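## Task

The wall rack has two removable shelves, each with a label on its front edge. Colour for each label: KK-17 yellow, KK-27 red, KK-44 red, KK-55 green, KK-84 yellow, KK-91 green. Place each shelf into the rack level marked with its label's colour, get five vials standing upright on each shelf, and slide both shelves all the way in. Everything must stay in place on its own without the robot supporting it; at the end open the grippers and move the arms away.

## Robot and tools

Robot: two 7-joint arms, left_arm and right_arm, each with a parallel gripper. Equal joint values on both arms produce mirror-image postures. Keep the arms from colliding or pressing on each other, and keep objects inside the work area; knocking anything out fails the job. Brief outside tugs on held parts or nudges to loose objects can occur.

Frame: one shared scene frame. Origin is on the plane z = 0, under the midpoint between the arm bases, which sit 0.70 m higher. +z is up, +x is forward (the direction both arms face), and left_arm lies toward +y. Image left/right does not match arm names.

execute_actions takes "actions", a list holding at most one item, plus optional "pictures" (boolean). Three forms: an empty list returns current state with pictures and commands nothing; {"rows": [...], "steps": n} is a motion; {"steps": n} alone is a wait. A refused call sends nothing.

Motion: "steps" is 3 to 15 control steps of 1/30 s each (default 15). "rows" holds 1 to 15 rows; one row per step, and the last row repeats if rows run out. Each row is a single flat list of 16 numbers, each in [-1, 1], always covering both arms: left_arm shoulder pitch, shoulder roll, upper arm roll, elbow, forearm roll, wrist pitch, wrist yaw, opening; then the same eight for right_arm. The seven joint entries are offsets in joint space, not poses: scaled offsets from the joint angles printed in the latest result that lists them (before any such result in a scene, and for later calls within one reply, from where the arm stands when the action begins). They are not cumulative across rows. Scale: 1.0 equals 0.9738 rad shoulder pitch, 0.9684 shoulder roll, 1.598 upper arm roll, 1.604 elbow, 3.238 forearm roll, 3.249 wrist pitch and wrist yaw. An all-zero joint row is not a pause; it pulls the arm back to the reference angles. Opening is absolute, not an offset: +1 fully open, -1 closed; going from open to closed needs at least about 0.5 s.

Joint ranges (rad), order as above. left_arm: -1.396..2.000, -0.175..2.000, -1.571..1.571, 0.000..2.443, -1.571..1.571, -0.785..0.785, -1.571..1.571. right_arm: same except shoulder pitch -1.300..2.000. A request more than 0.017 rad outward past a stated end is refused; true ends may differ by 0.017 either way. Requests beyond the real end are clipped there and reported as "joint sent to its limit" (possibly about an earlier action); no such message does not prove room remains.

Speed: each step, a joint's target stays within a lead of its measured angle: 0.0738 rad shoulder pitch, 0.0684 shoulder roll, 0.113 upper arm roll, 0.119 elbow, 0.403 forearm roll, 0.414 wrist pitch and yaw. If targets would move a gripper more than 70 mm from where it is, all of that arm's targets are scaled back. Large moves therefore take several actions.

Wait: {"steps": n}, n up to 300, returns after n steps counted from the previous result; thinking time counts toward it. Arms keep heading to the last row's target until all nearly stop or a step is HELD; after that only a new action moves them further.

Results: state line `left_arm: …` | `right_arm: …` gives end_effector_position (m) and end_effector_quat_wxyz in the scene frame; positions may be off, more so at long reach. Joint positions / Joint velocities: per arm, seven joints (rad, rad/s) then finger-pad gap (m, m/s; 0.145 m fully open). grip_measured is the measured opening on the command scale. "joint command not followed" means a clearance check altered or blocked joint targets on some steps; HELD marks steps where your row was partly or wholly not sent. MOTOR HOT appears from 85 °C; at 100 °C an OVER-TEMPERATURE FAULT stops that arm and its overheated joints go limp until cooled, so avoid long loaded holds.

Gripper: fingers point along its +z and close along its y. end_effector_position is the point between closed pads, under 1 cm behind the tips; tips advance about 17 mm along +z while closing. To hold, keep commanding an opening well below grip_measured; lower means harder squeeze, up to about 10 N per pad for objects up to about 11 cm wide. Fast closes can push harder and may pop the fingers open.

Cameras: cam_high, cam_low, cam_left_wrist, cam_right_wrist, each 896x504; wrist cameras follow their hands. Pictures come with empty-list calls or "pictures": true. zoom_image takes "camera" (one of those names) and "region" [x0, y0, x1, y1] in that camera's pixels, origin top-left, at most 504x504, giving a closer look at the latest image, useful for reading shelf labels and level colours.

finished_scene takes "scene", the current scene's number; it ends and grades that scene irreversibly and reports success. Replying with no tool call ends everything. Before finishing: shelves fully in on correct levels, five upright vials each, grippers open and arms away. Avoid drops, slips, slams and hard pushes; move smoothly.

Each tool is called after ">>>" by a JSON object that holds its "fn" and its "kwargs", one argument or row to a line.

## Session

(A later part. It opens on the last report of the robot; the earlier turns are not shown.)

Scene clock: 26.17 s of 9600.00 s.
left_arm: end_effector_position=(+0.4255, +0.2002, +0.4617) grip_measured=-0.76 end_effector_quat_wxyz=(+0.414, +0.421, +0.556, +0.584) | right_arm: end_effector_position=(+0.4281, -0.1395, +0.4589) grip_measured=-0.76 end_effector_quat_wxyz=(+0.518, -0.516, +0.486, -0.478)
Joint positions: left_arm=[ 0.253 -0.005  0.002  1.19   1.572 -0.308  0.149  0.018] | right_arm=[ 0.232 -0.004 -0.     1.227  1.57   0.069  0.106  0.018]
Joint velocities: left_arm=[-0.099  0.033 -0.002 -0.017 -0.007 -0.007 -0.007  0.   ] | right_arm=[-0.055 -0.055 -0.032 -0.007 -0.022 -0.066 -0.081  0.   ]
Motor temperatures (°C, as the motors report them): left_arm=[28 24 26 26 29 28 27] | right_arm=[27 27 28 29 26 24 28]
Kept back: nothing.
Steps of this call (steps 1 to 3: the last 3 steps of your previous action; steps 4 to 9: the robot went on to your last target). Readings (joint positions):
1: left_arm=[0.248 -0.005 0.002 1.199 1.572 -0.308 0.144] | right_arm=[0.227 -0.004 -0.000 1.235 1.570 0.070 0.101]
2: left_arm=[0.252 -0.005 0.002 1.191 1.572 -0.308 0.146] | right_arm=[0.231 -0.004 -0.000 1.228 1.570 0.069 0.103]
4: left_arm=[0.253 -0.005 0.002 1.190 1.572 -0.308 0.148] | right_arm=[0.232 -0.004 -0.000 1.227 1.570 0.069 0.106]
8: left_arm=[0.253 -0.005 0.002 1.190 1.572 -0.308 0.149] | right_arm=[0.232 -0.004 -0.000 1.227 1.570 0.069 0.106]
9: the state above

>>> {"fn": "execute_actions", "kwargs": {
  "actions": [
    {"rows":[[0.005,0,0,-0.004,0,0,0.005,-1,0.006,0,0,-0.002,0,0,0.007,-1],[0.008,0,0,-0.01,0,0,0.006,-1,0.009,0,0,-0.007,0,0,0.009,-1],[0.011,0,0,-0.017,0,0,0.008,-1,0.012,0,0,-0.012,0,0,0.011,-1],[0.014,0,0,-0.024,0,0,0.01,-1,0.015,0,0,-0.018,0,0,0.013,-1],[0.017,0,0,-0.031,0,0,0.011,-1,0.018,0,0,-0.024,0,0,0.014,-1],[0.019,0,0,-0.037,0,0,0.012,-1,0.019,0,0,-0.029,0,0,0.015,-1],[0.019,0,0,-0.04,0,0,0.012,-1,0.019,0,0,-0.031,0,0,0.015,-1],[0.019,0,0,-0.04,0,0,0.012,-1,0.019,0,0,-0.031,0,0,0.015,-1],[0.019,0,0,-0.04,0,0,0.012,-0.8,0.019,0,0,-0.031,0,0,0.015,-0.8],[0.019,0,0,-0.04,0,0,0.012,-0.73,0.019,0,0,-0.031,0,0,0.015,-0.73],[0.019,0,0,-0.04,0,0,0.012,-0.65,0.019,0,0,-0.031,0,0,0.015,-0.65],[0.019,0,0,-0.04,0,0,0.012,-0.5,0.019,0,0,-0.031,0,0,0.015,-0.5]]}
  ]
}}

>>> {"fn": "execute_actions", "kwargs": {
  "actions": [
    {"rows":[[-0.03,0,0,0.023,0,0,-0.002,-0.5,-0.03,0,0,0.023,0,0,-0.002,-0.5],[-0.065,0,0,0.049,0,0,-0.005,-0.5,-0.065,0,0,0.049,0,0,-0.005,-0.5],[-0.1,0,0,0.074,0,0,-0.007,-0.5,-0.1,0,0,0.074,0,0,-0.007,-0.5],[-0.135,0,0,0.099,0,0,-0.009,-0.5,-0.135,0,0,0.099,0,0,-0.009,-0.5],[-0.17,0,0,0.123,0,0,-0.01,-0.5,-0.17,0,0,0.123,0,0,-0.01,-0.5],[-0.205,0,0,0.146,0,0,-0.011,-0.5,-0.205,0,0,0.146,0,0,-0.011,-0.5],[-0.24,0,0,0.168,0,0,-0.012,-0.5,-0.24,0,0,0.168,0,0,-0.012,-0.5],[-0.28,0,0,0.192,0,0,-0.012,-0.5,-0.28,0,0,0.192,0,0,-0.012,-0.5],[-0.32,0,0,0.216,0,0,-0.012,-0.5,-0.32,0,0,0.216,0,0,-0.012,-0.5],[-0.36,0,0,0.24,0,0,-0.012,-0.5,-0.36,0,0,0.24,0,0,-0.012,-0.5],[-0.4,0,0,0.27,0,0,-0.012,-0.5,-0.4,0,0,0.27,0,0,-0.012,-0.5],[-0.44,0,0,0.3,0,0,-0.012,-0.5,-0.44,0,0,0.3,0,0,-0.012,-0.5]]}
  ]
}}

>>> {"fn": "execute_actions", "kwargs": {
  "actions": [
    {"rows":[[-0.2,0,0,0.15,0,0,0,1,-0.1,0.03,0,0.12,-0.48,0,-0.04,1]]}
  ]
}}

>>> {"fn": "execute_actions", "kwargs": {
  "actions": [
    {"steps":10}
  ],
  "pictures": true
}}

Scene clock: 27.00 s of 9600.00 s.
left_arm: end_effector_position=(+0.4277, +0.2000, +0.4518) grip_measured=-0.51 end_effector_quat_wxyz=(+0.409, +0.427, +0.556, +0.584) | right_arm: end_effector_position=(+0.4309, -0.1398, +0.4561) grip_measured=-0.51 end_effector_quat_wxyz=(+0.522, -0.512, +0.482, -0.482)
Joint positions: left_arm=[ 0.27  -0.005  0.003  1.129  1.572 -0.309  0.182  0.037] | right_arm=[ 0.249 -0.003 -0.     1.181  1.567  0.069  0.149  0.037]
Joint velocities: left_arm=[-0.055  0.011 -0.002  0.007  0.007 -0.007 -0.022  0.252] | right_arm=[-0.077 -0.011  0.017  0.012 -0.007 -0.007 -0.022  0.252]
Motor temperatures (°C, as the motors report them): left_arm=[28 24 26 26 29 28 27] | right_arm=[28 27 28 29 26 24 28]
Steps of this call (steps 1 to 13: the robot went on to your last target; steps 14 to 25: the first 12 steps of this action). Readings (joint positions):
14: left_arm=[0.254 -0.005 0.002 1.187 1.572 -0.309 0.150] | right_arm=[0.232 -0.004 -0.000 1.225 1.571 0.069 0.108]
15: left_arm=[0.257 -0.005 0.003 1.179 1.572 -0.309 0.152] | right_arm=[0.234 -0.004 -0.000 1.218 1.571 0.069 0.114]
17: left_arm=[0.263 -0.005 0.003 1.155 1.572 -0.309 0.163] | right_arm=[0.242 -0.003 -0.000 1.201 1.567 0.069 0.128]
21: left_arm=[0.270 -0.005 0.003 1.130 1.572 -0.309 0.179] | right_arm=[0.249 -0.003 -0.000 1.182 1.561 0.069 0.149]
25: the state above

Scene clock: 27.50 s of 9600.00 s.
left_arm: end_effector_position=(+0.3344, +0.2011, +0.4531) grip_measured=-0.50 end_effector_quat_wxyz=(+0.409, +0.425, +0.561, +0.581) | right_arm: end_effector_position=(+0.3375, -0.1403, +0.4603) grip_measured=-0.50 end_effector_quat_wxyz=(+0.520, -0.513, +0.483, -0.482)
Joint positions: left_arm=[-0.163 -0.005  0.003  1.597  1.572 -0.308  0.142  0.038] | right_arm=[-0.184 -0.003 -0.     1.65   1.568  0.069  0.11   0.038]
Joint velocities: left_arm=[-1.154 -0.055 -0.007  1.263 -0.022  0.007  0.11   0.   ] | right_arm=[-1.132  0.011 -0.012  1.287 -0.051  0.066  0.022  0.   ]
Motor temperatures (°C, as the motors report them): left_arm=[28 24 26 26 29 28 27] | right_arm=[28 27 28 29 26 24 28]
Steps of this call (steps 1 to 3: the last 3 steps of your previous action; steps 4 to 15: the first 12 steps of this action, its rows measured from where the robot was after step 3). Readings (joint positions):
3: left_arm=[0.270 -0.005 0.003 1.129 1.572 -0.309 0.183] | right_arm=[0.249 -0.003 -0.000 1.181 1.568 0.069 0.150]
4: left_arm=[0.254 -0.005 0.003 1.155 1.572 -0.308 0.179] | right_arm=[0.234 -0.003 -0.000 1.207 1.568 0.069 0.146]
5: left_arm=[0.219 -0.005 0.003 1.205 1.572 -0.308 0.176] | right_arm=[0.198 -0.003 -0.000 1.257 1.568 0.069 0.143]
7: left_arm=[0.140 -0.005 0.003 1.282 1.571 -0.308 0.167] | right_arm=[0.120 -0.003 -0.000 1.335 1.568 0.069 0.135]
11: left_arm=[0.001 -0.005 0.003 1.430 1.572 -0.308 0.149] | right_arm=[-0.019 -0.003 -0.000 1.482 1.568 0.069 0.116]
15: the state above

Scene clock: 28.00 s of 9600.00 s.
left_arm: end_effector_position=(+0.2953, +0.2018, +0.4878) grip_measured=+1.00 end_effector_quat_wxyz=(+0.426, +0.405, +0.547, +0.596) | right_arm: end_effector_position=(+0.3190, -0.1584, +0.4774) grip_measured=+1.00 end_effector_quat_wxyz=(+0.000, +0.728, -0.003, +0.686)
Joint positions: left_arm=[-0.351 -0.005  0.002  1.85   1.572 -0.31   0.143  0.145] | right_arm=[-0.276  0.026 -0.     1.856  0.03   0.068 -0.013  0.145]
Joint velocities: left_arm=[ 0.055 -0.055  0.002  0.002  0.007  0.022 -0.037  0.   ] | right_arm=[ 0.121  0.077  0.002 -0.002 -0.33   0.051 -0.007  0.   ]
Motor temperatures (°C, as the motors report them): left_arm=[28 24 26 26 29 28 27] | right_arm=[28 27 28 29 26 24 28]
Steps of this call (steps 1 to 3: the last 3 steps of your previous action; steps 4 to 15: the first 12 steps of this action, its rows measured from where the robot was after step 3). Readings (joint positions):
3: left_arm=[-0.157 -0.005 0.003 1.610 1.572 -0.310 0.143] | right_arm=[-0.178 -0.003 -0.000 1.663 1.568 0.069 0.111]
4: left_arm=[-0.192 -0.006 0.002 1.678 1.572 -0.306 0.133] | right_arm=[-0.211 0.012 -0.005 1.734 1.477 0.071 0.050]
5: left_arm=[-0.267 -0.006 0.002 1.791 1.571 -0.307 0.139] | right_arm=[-0.281 0.030 -0.002 1.844 1.328 0.071 0.021]
7: left_arm=[-0.362 -0.005 0.002 1.874 1.568 -0.310 0.153] | right_arm=[-0.278 0.029 0.003 1.864 0.963 0.065 0.003]
11: left_arm=[-0.350 -0.005 0.002 1.849 1.572 -0.310 0.143] | right_arm=[-0.277 0.026 -0.000 1.856 0.222 0.068 -0.011]
15: the state above

Scene clock: 28.33 s of 9600.00 s.
left_arm: end_effector_position=(+0.2953, +0.2018, +0.4878) grip_measured=+1.00 end_effector_quat_wxyz=(+0.426, +0.405, +0.547, +0.596) | right_arm: end_effector_position=(+0.3190, -0.1586, +0.4774) grip_measured=+1.00 end_effector_quat_wxyz=(+0.005, +0.728, +0.001, +0.686)
Joint positions: left_arm=[-0.351 -0.005  0.002  1.85   1.572 -0.31   0.143  0.145] | right_arm=[-0.276  0.026 -0.     1.856  0.016  0.068 -0.013  0.145]
Joint velocities: left_arm=[-0.055 -0.011 -0.022  0.002  0.022  0.037 -0.007  0.   ] | right_arm=[-0.011  0.077 -0.002 -0.007 -0.007  0.037  0.022 -0.   ]
Motor temperatures (°C, as the motors report them): left_arm=[28 24 26 26 29 28 27] | right_arm=[28 27 28 29 26 24 28]
Kept back: nothing.
Steps of this call (steps 1 to 3: the last 3 steps of your previous action; steps 4 to 10: the robot went on to your last target). Readings (joint positions):
1: left_arm=[-0.351 -0.005 0.002 1.850 1.572 -0.310 0.143] | right_arm=[-0.276 0.026 -0.000 1.856 0.023 0.068 -0.013]
2: left_arm=[-0.351 -0.005 0.002 1.850 1.572 -0.310 0.143] | right_arm=[-0.276 0.026 -0.000 1.856 0.019 0.068 -0.013]
4: left_arm=[-0.351 -0.005 0.002 1.850 1.572 -0.310 0.143] | right_arm=[-0.276 0.026 -0.000 1.856 0.017 0.068 -0.013]
8: left_arm=[-0.351 -0.005 0.002 1.850 1.572 -0.310 0.143] | right_arm=[-0.276 0.026 -0.000 1.856 0.016 0.068 -0.013]
10: the state above
camera_calibration (this result's frames):
cam_left_wrist: T_world_to_cam=[[-0.388612, -0.144083, 0.910066, -0.303596], [0.152714, -0.984109, -0.090595, 0.209556], [0.908658, 0.103773, 0.40444, -0.430028], [0, 0, 0, 1]] pos_world=[0.240765, 0.207108, 0.469198]
cam_right_wrist: T_world_to_cam=[[0.331628, -0.942774, -0.0346405, -0.236879], [-0.219381, -0.041353, -0.974763, 0.541188], [0.917548, 0.330858, -0.22054, -0.0829398], [0, 0, 0, 1]] pos_world=[0.273383, -0.173502, 0.501033]

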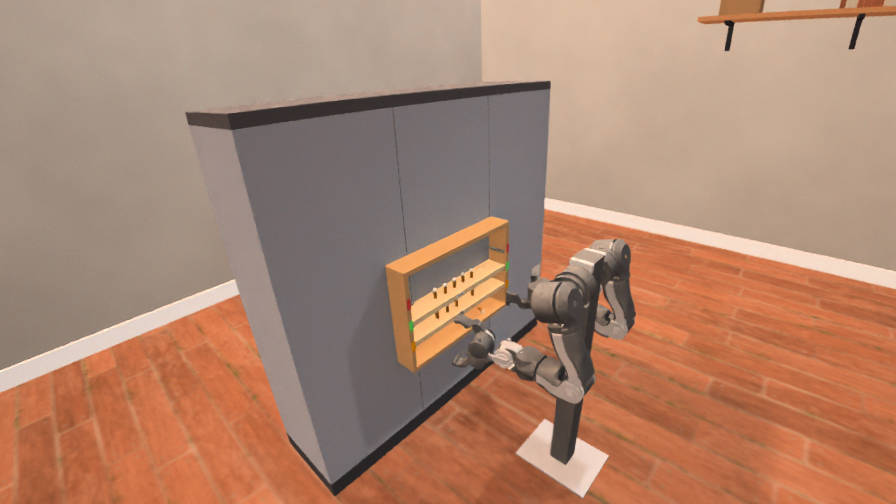

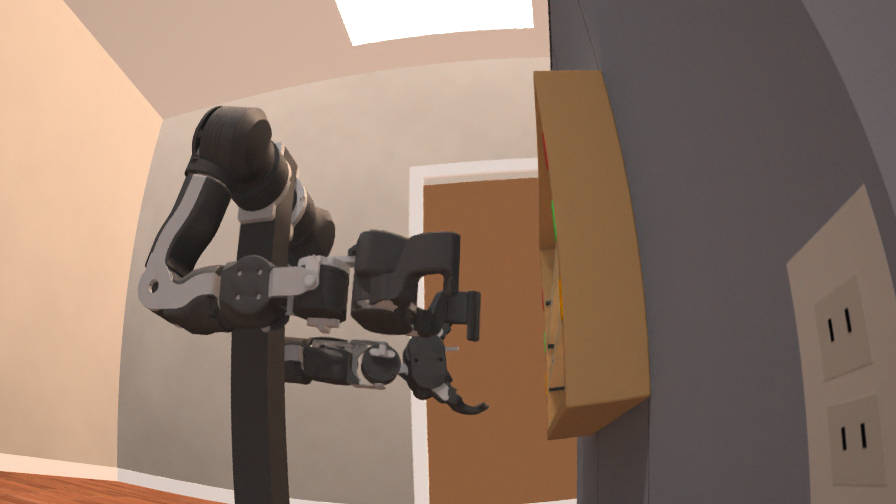

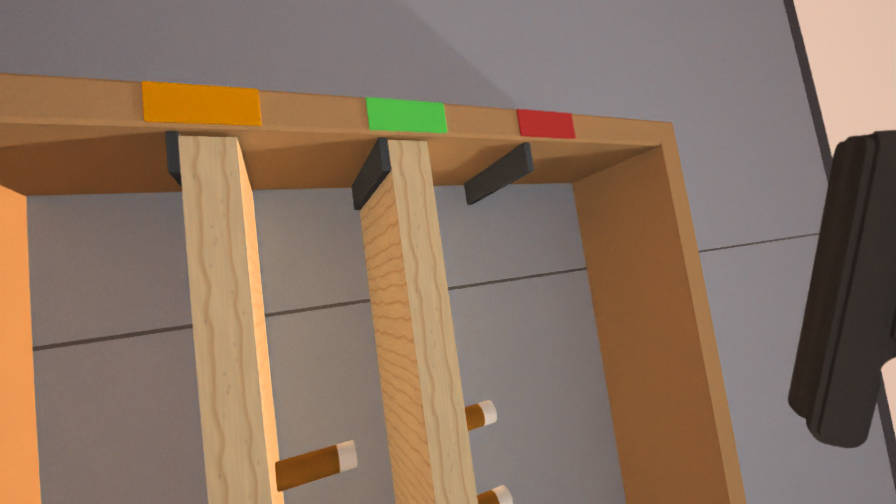

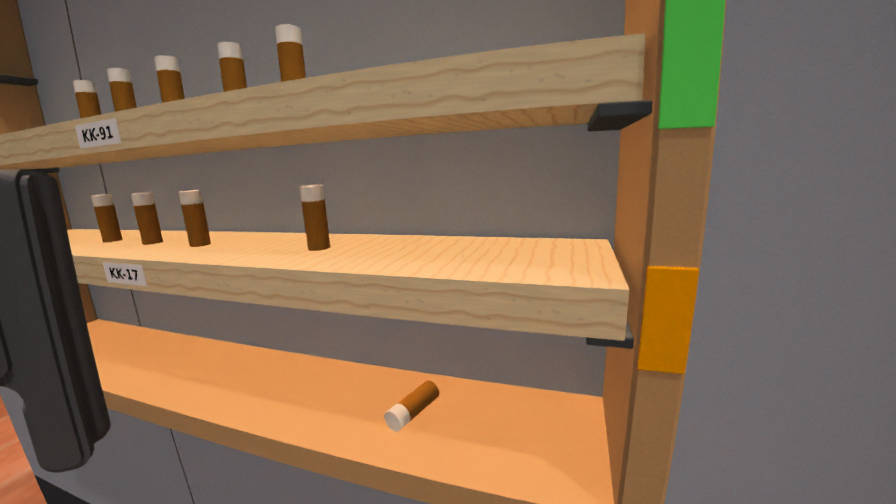

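>>> {"fn": "execute_actions", "kwargs": {
  "actions": [
    {"rows":[[0,0,0,0,0,0,0,1,0.03,-0.1,0,-0.1,0,-0.04,0,-0.5],[0,0,0,0,0,0,0,1,0.07,-0.2,0,-0.2,0,-0.08,0,-0.5],[0,0,0,0,0,0,0,1,0.12,-0.2,0,-0.3,0.03,-0.128,0,-0.5],[0,0,0,0,0,0,0,1,0.12,-0.2,0,-0.39,0.045,-0.128,0,-0.5],[0,0,0,0,0,0,0,1,0.12,-0.2,0,-0.39,0.045,-0.128,0,-0.5],[0,0,0,0,0,0,0,1,0.2,-0.2,0,-0.39,0.045,-0.128,0,-0.5],[0,0,0,0,0,0,0,1,0.27,-0.2,0,-0.388,0.045,-0.128,0,-0.5]]}
  ]
}}

>>> {"fn": "execute_actions", "kwargs": {
  "actions": [
    {"steps":8}
  ],
  "pictures": true
}}

Scene clock: 29.33 s of 9600.00 s.
left_arm: end_effector_position=(+0.2953, +0.2018, +0.4878) grip_measured=+1.00 end_effector_quat_wxyz=(+0.426, +0.405, +0.547, +0.596) | right_arm: end_effector_position=(+0.3724, -0.1165, +0.4219) grip_measured=-0.50 end_effector_quat_wxyz=(-0.089, +0.682, -0.134, +0.714)
Joint positions: left_arm=[-0.351 -0.005  0.002  1.85   1.572 -0.31   0.143  0.145] | right_arm=[ 0.015 -0.166 -0.002  1.253  0.159 -0.355 -0.013  0.038]
Joint velocities: left_arm=[ 0.055 -0.011 -0.007 -0.007  0.007 -0.037 -0.007 -0.   ] | right_arm=[-0.516  0.033 -0.002 -0.271  0.066  0.037  0.022 -0.   ]
Motor temperatures (°C, as the motors report them): left_arm=[27 24 26 26 29 28 27] | right_arm=[28 27 28 29 26 24 28]
joint sent to its limit (right arm) — the command would take joint 2 (shoulder roll) past its lower limit, so that joint was sent only as far as its limit.
Steps of this call (steps 1 to 18: the robot went on to your last target; steps 19 to 30: the first 12 steps of this action). Readings (joint positions):
19: left_arm=[-0.351 -0.005 0.002 1.850 1.572 -0.310 0.143] | right_arm=[-0.252 -0.013 0.011 1.794 0.016 0.001 -0.016]
20: left_arm=[-0.351 -0.005 0.002 1.850 1.572 -0.310 0.143] | right_arm=[-0.207 -0.073 0.014 1.683 0.016 -0.082 -0.020]
22: left_arm=[-0.351 -0.005 0.002 1.850 1.572 -0.310 0.143] | right_arm=[-0.134 -0.166 -0.013 1.478 0.104 -0.271 -0.012]
26: left_arm=[-0.351 -0.005 0.002 1.850 1.572 -0.310 0.143] | right_arm=[-0.060 -0.160 0.004 1.202 0.157 -0.322 -0.015]
30: the state above

Scene clock: 29.60 s of 9600.00 s.
left_arm: end_effector_position=(+0.2953, +0.2018, +0.4878) grip_measured=+1.00 end_effector_quat_wxyz=(+0.426, +0.405, +0.547, +0.596) | right_arm: end_effector_position=(+0.3648, -0.1155, +0.4065) grip_measured=-0.50 end_effector_quat_wxyz=(-0.088, +0.698, -0.135, +0.698)
Joint positions: left_arm=[-0.351 -0.005  0.002  1.85   1.572 -0.31   0.143  0.145] | right_arm=[-0.008 -0.166 -0.002  1.237  0.16  -0.348 -0.013  0.038]
Joint velocities: left_arm=[-0.099  0.033 -0.012  0.002  0.007 -0.007  0.037  0.   ] | right_arm=[-0.187 -0.033 -0.012  0.007 -0.095  0.007  0.007 -0.   ]
Motor temperatures (°C, as the motors report them): left_arm=[27 24 26 26 29 28 27] | right_arm=[28 27 28 29 26 24 28]
joint sent to its limit (right arm) — the command would take joint 2 (shoulder roll) past its lower limit, so that joint was sent only as far as its limit.
Kept back: nothing.
Steps of this call (steps 1 to 3: the last 3 steps of your previous action; steps 4 to 8: the robot went on to your last target). Readings (joint positions):
1: left_arm=[-0.351 -0.005 0.002 1.850 1.572 -0.310 0.143] | right_arm=[-0.006 -0.166 -0.002 1.241 0.160 -0.354 -0.013]
2: left_arm=[-0.351 -0.005 0.002 1.850 1.572 -0.310 0.143] | right_arm=[-0.025 -0.166 -0.002 1.231 0.160 -0.350 -0.013]
4: left_arm=[-0.351 -0.005 0.002 1.850 1.572 -0.310 0.143] | right_arm=[-0.026 -0.166 -0.002 1.227 0.160 -0.345 -0.013]
8: the state above
camera_calibration (this result's frames):
cam_left_wrist: T_world_to_cam=[[-0.388612, -0.144083, 0.910066, -0.303596], [0.152714, -0.984109, -0.090595, 0.209556], [0.908658, 0.103773, 0.40444, -0.430028], [0, 0, 0, 1]] pos_world=[0.240765, 0.207108, 0.469198]
cam_right_wrist: T_world_to_cam=[[0.276425, -0.906753, -0.318415, -0.0743242], [-0.153328, 0.28547, -0.946043, 0.485964], [0.948725, 0.310332, -0.0601198, -0.233847], [0, 0, 0, 1]] pos_world=[0.316913, -0.133552, 0.422018]

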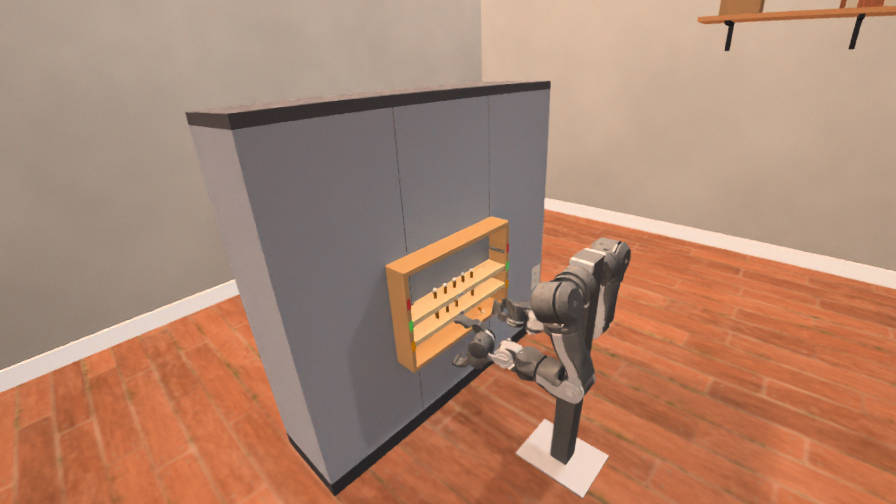

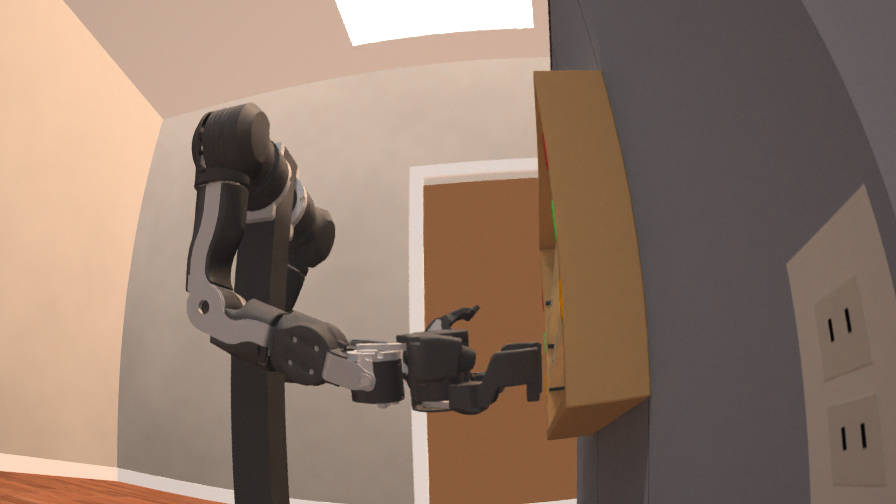

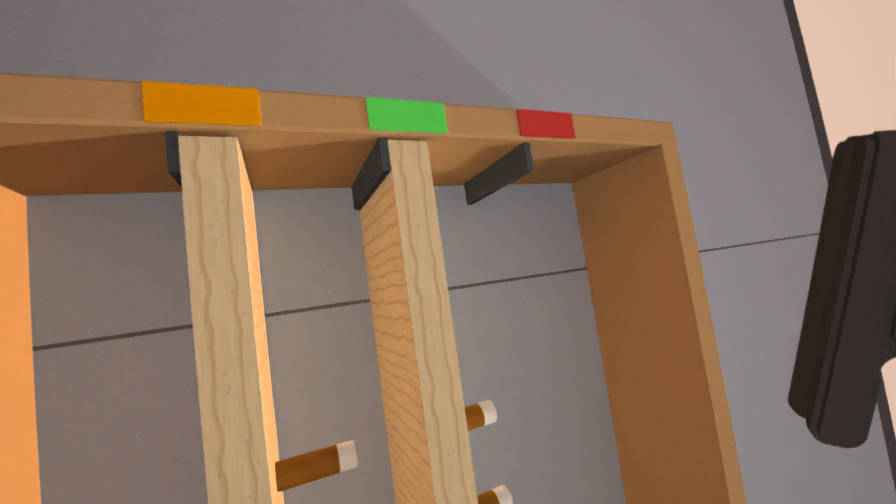

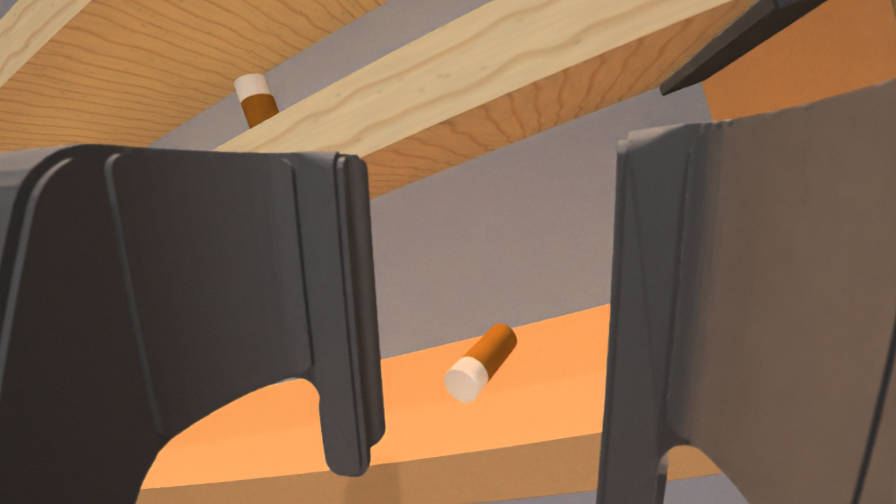

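>>> {"fn": "execute_actions", "kwargs": {
  "actions": [
    {"rows":[[0,0,0,0,0,0,0,1,0,0,0,0.012,-0.103,0.005,0,-0.5]]}
  ],
  "pictures": true
}}

Scene clock: 30.03 s of 9600.00 s.
left_arm: end_effector_position=(+0.2953, +0.2018, +0.4878) grip_measured=+1.00 end_effector_quat_wxyz=(+0.426, +0.405, +0.547, +0.596) | right_arm: end_effector_position=(+0.3670, -0.0997, +0.4155) grip_measured=-0.50 end_effector_quat_wxyz=(-0.015, +0.700, +0.013, +0.714)
Joint positions: left_arm=[-0.351 -0.005  0.002  1.85   1.572 -0.31   0.143  0.145] | right_arm=[-0.005 -0.166 -0.001  1.256 -0.171 -0.335 -0.015  0.038]
Joint velocities: left_arm=[-0.055 -0.077 -0.007 -0.007 -0.037 -0.037 -0.051  0.   ] | right_arm=[-0.011 -0.033 -0.012  0.012 -0.022 -0.051 -0.007 -0.   ]
Motor temperatures (°C, as the motors report them): left_arm=[27 24 26 26 29 28 27] | right_arm=[28 27 28 29 26 24 28]
joint sent to its limit (right arm) — the command would take joint 2 (shoulder roll) past its lower limit, so that joint was sent only as far as its limit.
Steps of this call (step 1: the robot went on to your last target; steps 2 to 13: the first 12 steps of this action). Readings (joint positions):
2: left_arm=[-0.351 -0.005 0.002 1.850 1.572 -0.310 0.143] | right_arm=[-0.013 -0.164 -0.001 1.244 0.070 -0.340 -0.014]
3: left_arm=[-0.351 -0.005 0.002 1.850 1.572 -0.310 0.143] | right_arm=[-0.012 -0.164 -0.000 1.252 -0.042 -0.338 -0.015]
5: left_arm=[-0.351 -0.005 0.002 1.850 1.572 -0.310 0.143] | right_arm=[-0.004 -0.166 -0.001 1.256 -0.138 -0.337 -0.015]
9: left_arm=[-0.351 -0.005 0.002 1.850 1.572 -0.310 0.143] | right_arm=[-0.005 -0.166 -0.001 1.256 -0.170 -0.335 -0.015]
13: the state above
camera_calibration (this result's frames):
cam_left_wrist: T_world_to_cam=[[-0.388612, -0.144083, 0.910066, -0.303596], [0.152714, -0.984109, -0.090595, 0.209556], [0.908658, 0.103773, 0.40444, -0.430028], [0, 0, 0, 1]] pos_world=[0.240765, 0.207108, 0.469198]
cam_right_wrist: T_world_to_cam=[[0.375695, -0.926524, -0.020162, -0.220002], [-0.141804, -0.0359731, -0.989241, 0.471908], [0.91583, 0.374512, -0.1449, -0.186621], [0, 0, 0, 1]] pos_world=[0.320485, -0.11697, 0.435354]

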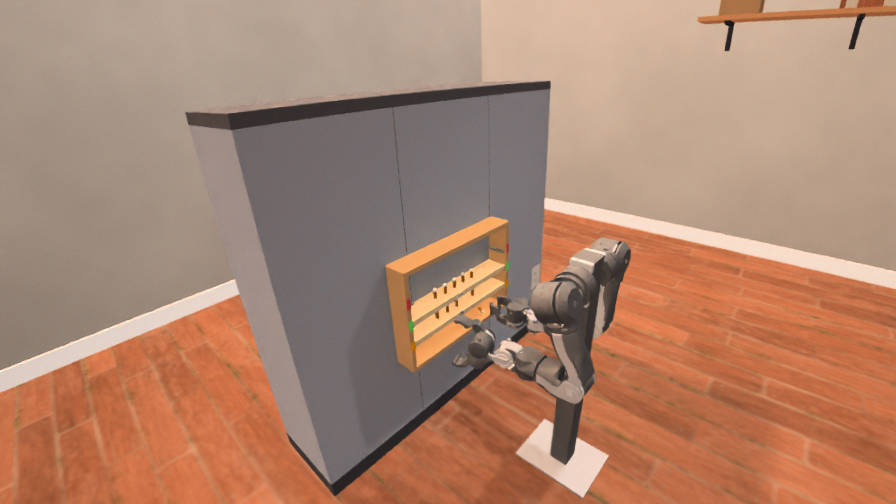

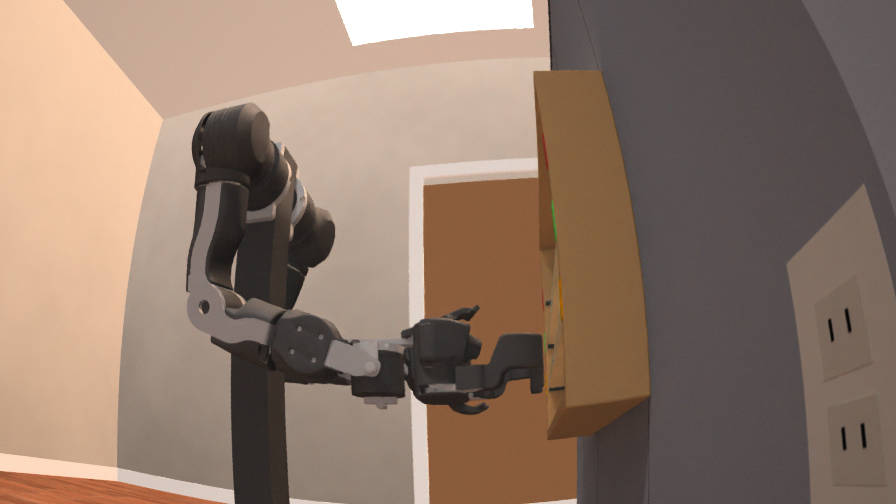

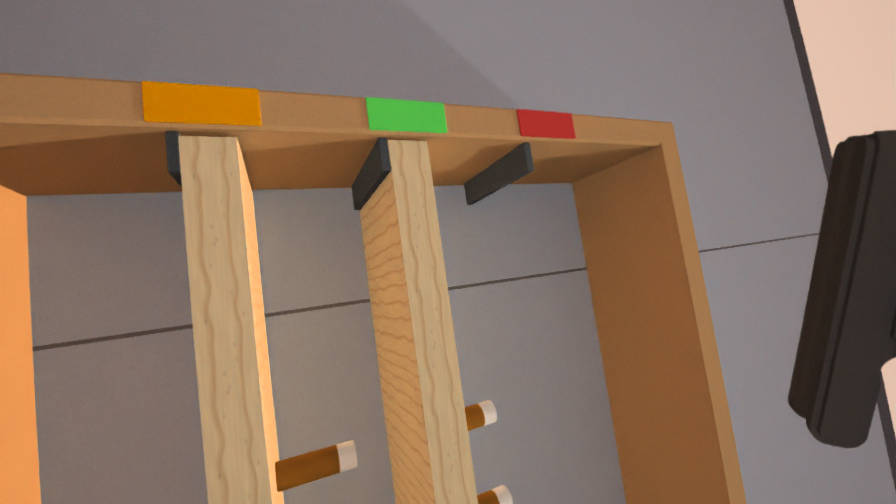

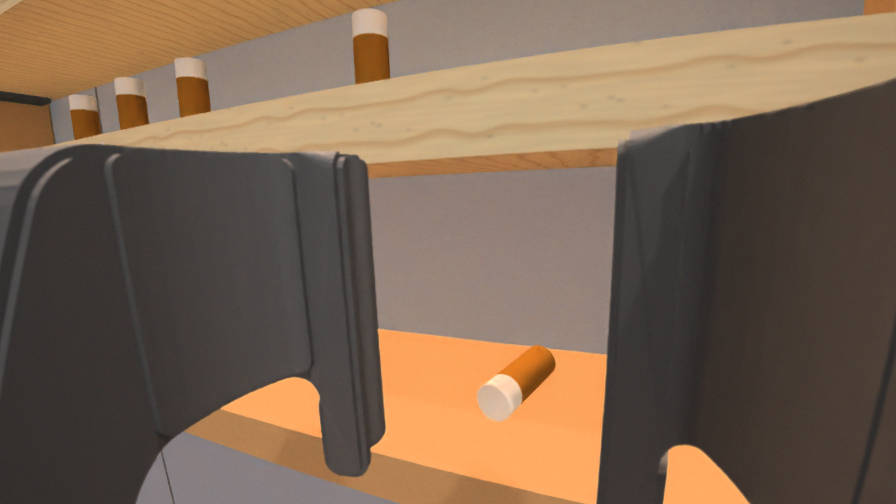

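>>> {"fn": "execute_actions", "kwargs": {
  "actions": [
    {"rows":[[0,0,0,0,0,0,0,1,-0.005,0,0,-0.014,0,-0.005,0.01,-0.5],[0,0,0,0,0,0,0,1,-0.005,0,0,-0.014,0,-0.005,0.01,-0.5],[0,0,0,0,0,0,0,1,0.025,0,0,-0.031,0,-0.005,0.01,-0.5],[0,0,0,0,0,0,0,1,0.055,0,0,-0.05,0,-0.006,0.01,-0.5],[0,0,0,0,0,0,0,1,0.085,0,0,-0.07,0,-0.006,0.01,-0.5],[0,0,0,0,0,0,0,1,0.115,0,0,-0.09,0,-0.007,0.01,-0.5],[0,0,0,0,0,0,0,1,0.145,0,0,-0.111,0,-0.008,0.01,-0.5],[0,0,0,0,0,0,0,1,0.17,0,0,-0.129,0,-0.009,0.01,-0.5],[0,0,0,0,0,0,0,1,0.19,0,0,-0.144,0,-0.01,0.01,-0.5],[0,0,0,0,0,0,0,1,0.205,0,0,-0.155,0,-0.011,0.01,-0.5]]}
  ]
}}

>>> {"fn": "execute_actions", "kwargs": {
  "actions": [
    {"steps":10}
  ],
  "pictures": true
}}

Scene clock: 30.70 s of 9600.00 s.
left_arm: end_effector_position=(+0.2953, +0.2018, +0.4878) grip_measured=+1.00 end_effector_quat_wxyz=(+0.426, +0.405, +0.547, +0.596) | right_arm: end_effector_position=(+0.4056, -0.0809, +0.4087) grip_measured=-0.50 end_effector_quat_wxyz=(-0.038, +0.704, +0.037, +0.708)
Joint positions: left_arm=[-0.351 -0.005  0.002  1.85   1.572 -0.31   0.143  0.145] | right_arm=[ 0.194 -0.165 -0.001  1.009 -0.171 -0.367  0.013  0.038]
Joint velocities: left_arm=[-0.033 -0.033  0.002 -0.002  0.022 -0.051 -0.066 -0.   ] | right_arm=[-0.077 -0.033  0.022 -0.002 -0.022  0.007 -0.037  0.   ]
Motor temperatures (°C, as the motors report them): left_arm=[27 24 26 26 29 28 27] | right_arm=[28 27 28 29 26 24 28]
Steps of this call (steps 1 to 3: the last 3 steps of your previous action; steps 4 to 8: the robot went on to your last target; steps 9 to 20: the first 12 steps of this action). Readings (joint positions):
9: left_arm=[-0.351 -0.005 0.002 1.850 1.572 -0.310 0.143] | right_arm=[-0.004 -0.165 -0.001 1.245 -0.171 -0.343 -0.005]
10: left_arm=[-0.351 -0.005 0.002 1.850 1.572 -0.310 0.143] | right_arm=[-0.006 -0.166 -0.001 1.236 -0.171 -0.345 0.004]
12: left_arm=[-0.351 -0.005 0.002 1.850 1.572 -0.310 0.143] | right_arm=[0.030 -0.165 -0.001 1.175 -0.171 -0.349 0.009]
16: left_arm=[-0.351 -0.005 0.002 1.850 1.572 -0.310 0.143] | right_arm=[0.172 -0.165 -0.001 1.059 -0.171 -0.360 0.012]
20: the state above

Scene clock: 31.03 s of 9600.00 s.
left_arm: end_effector_position=(+0.2953, +0.2018, +0.4878) grip_measured=+1.00 end_effector_quat_wxyz=(+0.426, +0.405, +0.547, +0.596) | right_arm: end_effector_position=(+0.4056, -0.0809, +0.4090) grip_measured=-0.50 end_effector_quat_wxyz=(-0.038, +0.703, +0.037, +0.709)
Joint positions: left_arm=[-0.351 -0.005  0.002  1.85   1.572 -0.31   0.143  0.145] | right_arm=[ 0.194 -0.165 -0.001  1.009 -0.171 -0.368  0.013  0.038]
Joint velocities: left_arm=[ 0.011 -0.011  0.012 -0.007 -0.051 -0.066  0.051  0.   ] | right_arm=[ 0.121  0.011 -0.002 -0.002 -0.022 -0.007  0.066 -0.   ]
Motor temperatures (°C, as the motors report them): left_arm=[27 24 26 26 29 28 27] | right_arm=[28 27 28 29 26 24 27]
Kept back: nothing.
Steps of this call (steps 1 to 3: the last 3 steps of your previous action; steps 4 to 10: the robot went on to your last target). Readings (joint positions):
1: left_arm=[-0.351 -0.005 0.002 1.850 1.572 -0.310 0.143] | right_arm=[0.194 -0.165 -0.001 1.009 -0.171 -0.367 0.013]
2: left_arm=[-0.351 -0.005 0.002 1.850 1.572 -0.310 0.143] | right_arm=[0.194 -0.165 -0.001 1.009 -0.171 -0.368 0.013]
4: left_arm=[-0.351 -0.005 0.002 1.850 1.572 -0.310 0.143] | right_arm=[0.194 -0.165 -0.001 1.009 -0.171 -0.368 0.013]
8: left_arm=[-0.351 -0.005 0.002 1.850 1.572 -0.310 0.143] | right_arm=[0.194 -0.165 -0.001 1.009 -0.171 -0.368 0.013]
10: the state above
camera_calibration (this result's frames):
cam_left_wrist: T_world_to_cam=[[-0.388612, -0.144083, 0.910066, -0.303596], [0.152714, -0.984109, -0.090595, 0.209556], [0.908658, 0.103773, 0.40444, -0.430028], [0, 0, 0, 1]] pos_world=[0.240765, 0.207108, 0.469198]
cam_right_wrist: T_world_to_cam=[[0.436952, -0.899212, -0.022143, -0.239082], [-0.148884, -0.0480249, -0.987688, 0.472878], [0.887078, 0.434869, -0.154863, -0.209308], [0, 0, 0, 1]] pos_world=[0.360544, -0.101254, 0.429347]

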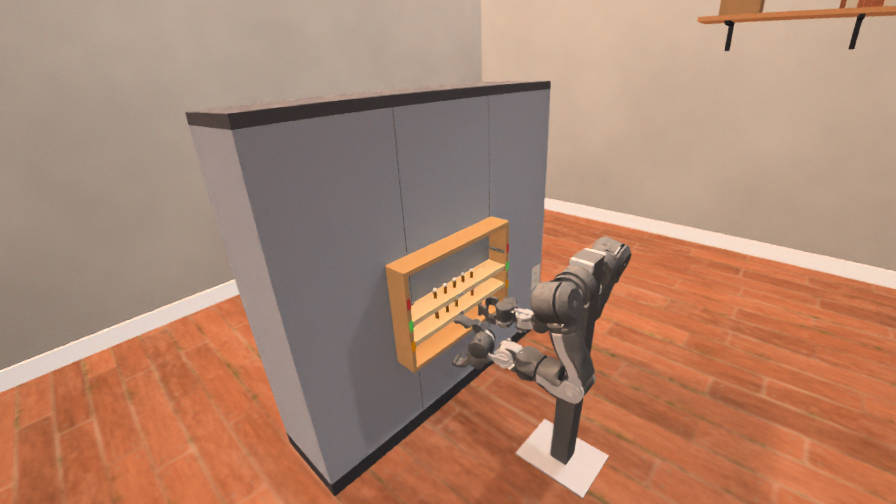

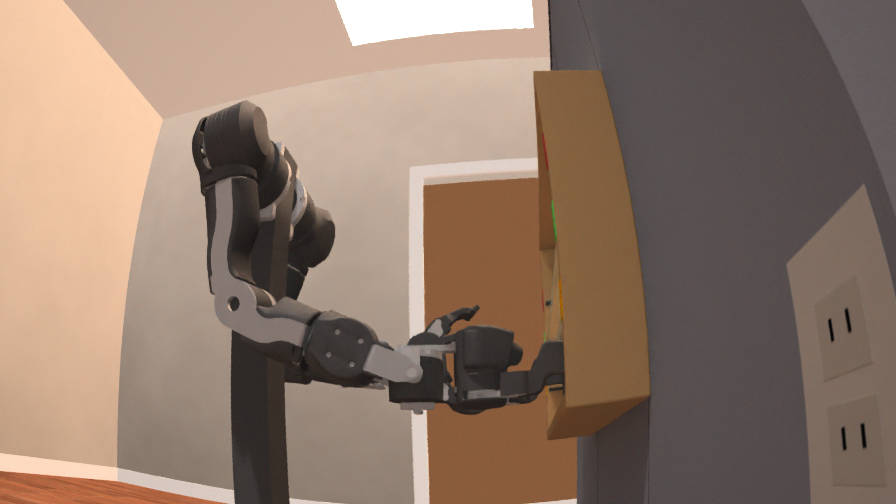

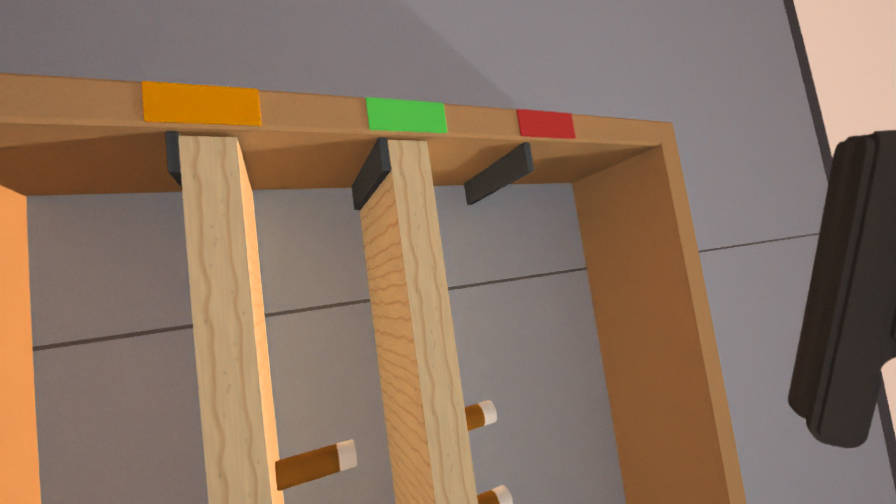

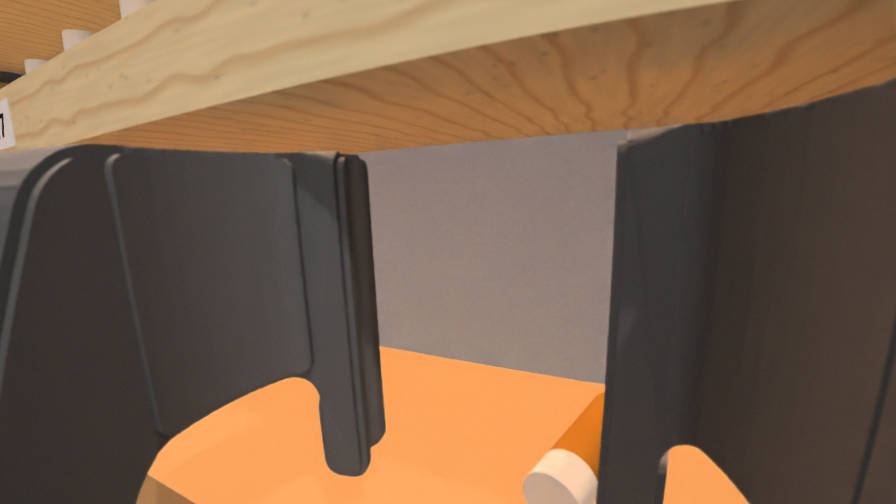

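>>> {"fn": "execute_actions", "kwargs": {
  "actions": [
    {"rows":[[0,0,0,0,0,0,0,1,0,0,0,0,0,0,-0.028,-0.5],[0,0,0,0,0,0,0,1,0,0,0,0,0,0,-0.028,-0.5],[0,0,0,0,0,0,0,1,0.01,0,0,-0.012,0,-0.003,-0.028,-0.5],[0,0,0,0,0,0,0,1,0.025,0,0,-0.035,0,-0.009,-0.028,-0.5]]}
  ],
  "pictures": true
}}

Scene clock: 31.50 s of 9600.00 s.
left_arm: end_effector_position=(+0.2953, +0.2018, +0.4878) grip_measured=+1.00 end_effector_quat_wxyz=(+0.426, +0.405, +0.547, +0.596) | right_arm: end_effector_position=(+0.4095, -0.0910, +0.4032) grip_measured=-0.50 end_effector_quat_wxyz=(-0.012, +0.706, +0.010, +0.708)
Joint positions: left_arm=[-0.351 -0.005  0.002  1.85   1.572 -0.31   0.143  0.145] | right_arm=[ 0.221 -0.166 -0.002  0.95  -0.172 -0.395 -0.072  0.038]
Joint velocities: left_arm=[ 0.099 -0.055  0.007  0.017 -0.095  0.007  0.007  0.   ] | right_arm=[ 0.011 -0.033  0.012 -0.002 -0.037 -0.051 -0.037 -0.   ]
Motor temperatures (°C, as the motors report them): left_arm=[27 24 26 26 29 28 27] | right_arm=[28 27 28 29 26 24 27]
Steps of this call (steps 1 to 2: the robot went on to your last target; steps 3 to 14: the first 12 steps of this action). Readings (joint positions):
3: left_arm=[-0.351 -0.005 0.002 1.850 1.572 -0.310 0.143] | right_arm=[0.194 -0.166 -0.002 1.009 -0.172 -0.368 -0.021]
4: left_arm=[-0.351 -0.005 0.002 1.850 1.572 -0.310 0.143] | right_arm=[0.194 -0.165 -0.002 1.009 -0.172 -0.368 -0.047]
6: left_arm=[-0.351 -0.005 0.002 1.850 1.572 -0.310 0.143] | right_arm=[0.216 -0.165 -0.002 0.963 -0.172 -0.384 -0.067]
10: left_arm=[-0.351 -0.005 0.002 1.850 1.572 -0.310 0.143] | right_arm=[0.221 -0.166 -0.002 0.950 -0.172 -0.394 -0.072]
14: the state above
camera_calibration (this result's frames):
cam_left_wrist: T_world_to_cam=[[-0.388612, -0.144083, 0.910066, -0.303596], [0.152714, -0.984109, -0.090595, 0.209556], [0.908658, 0.103773, 0.40444, -0.430028], [0, 0, 0, 1]] pos_world=[0.240765, 0.207108, 0.469198]
cam_right_wrist: T_world_to_cam=[[0.368853, -0.929154, -0.0249233, -0.22371], [-0.156661, -0.0357158, -0.987006, 0.471256], [0.91619, 0.367965, -0.158736, -0.225656], [0, 0, 0, 1]] pos_world=[0.363088, -0.107996, 0.423737]

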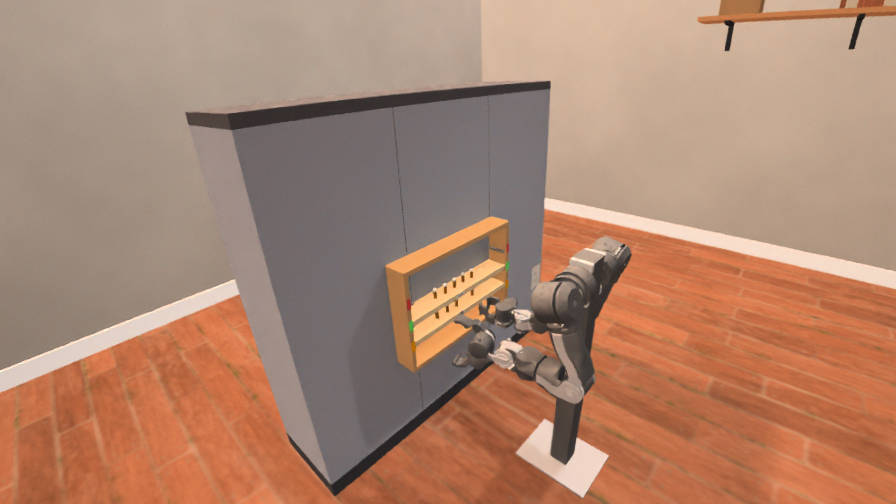

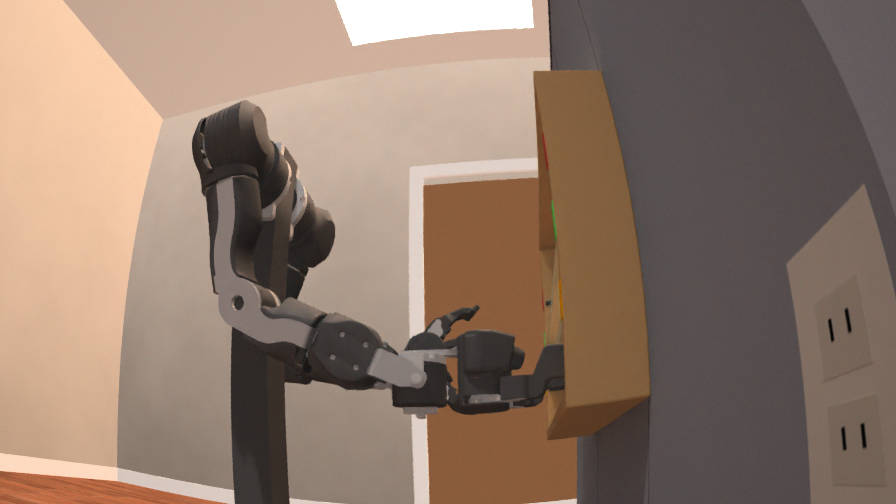

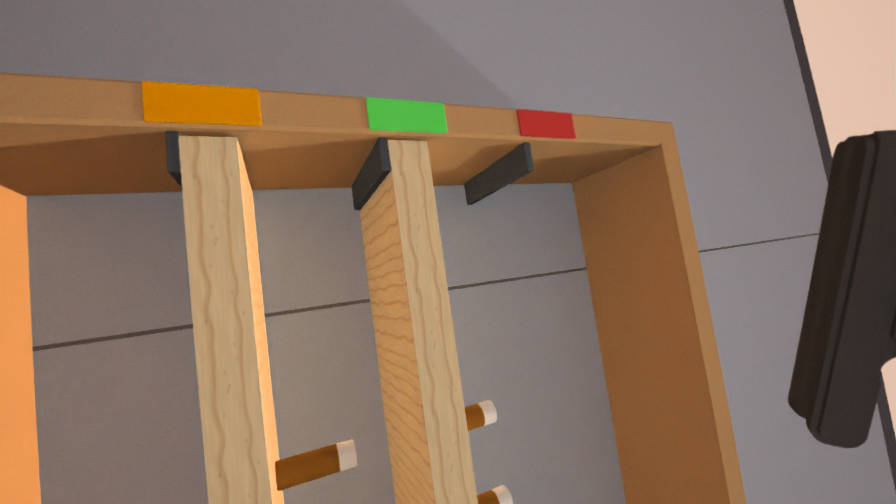

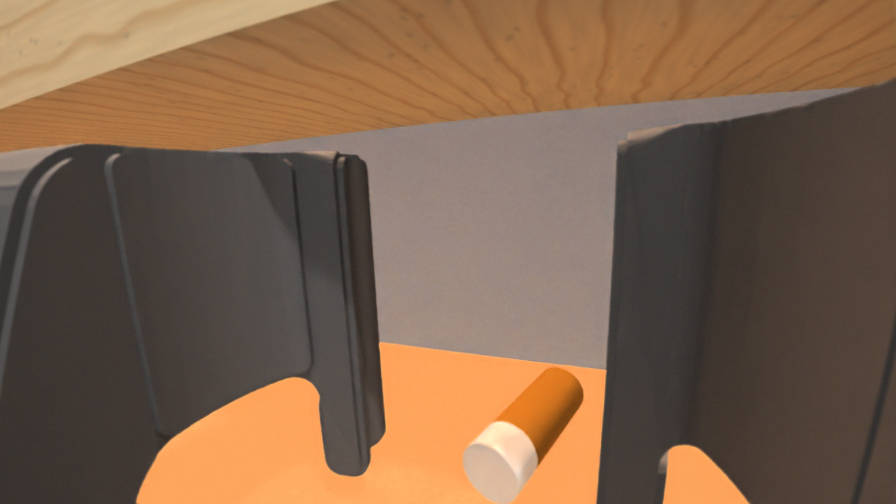

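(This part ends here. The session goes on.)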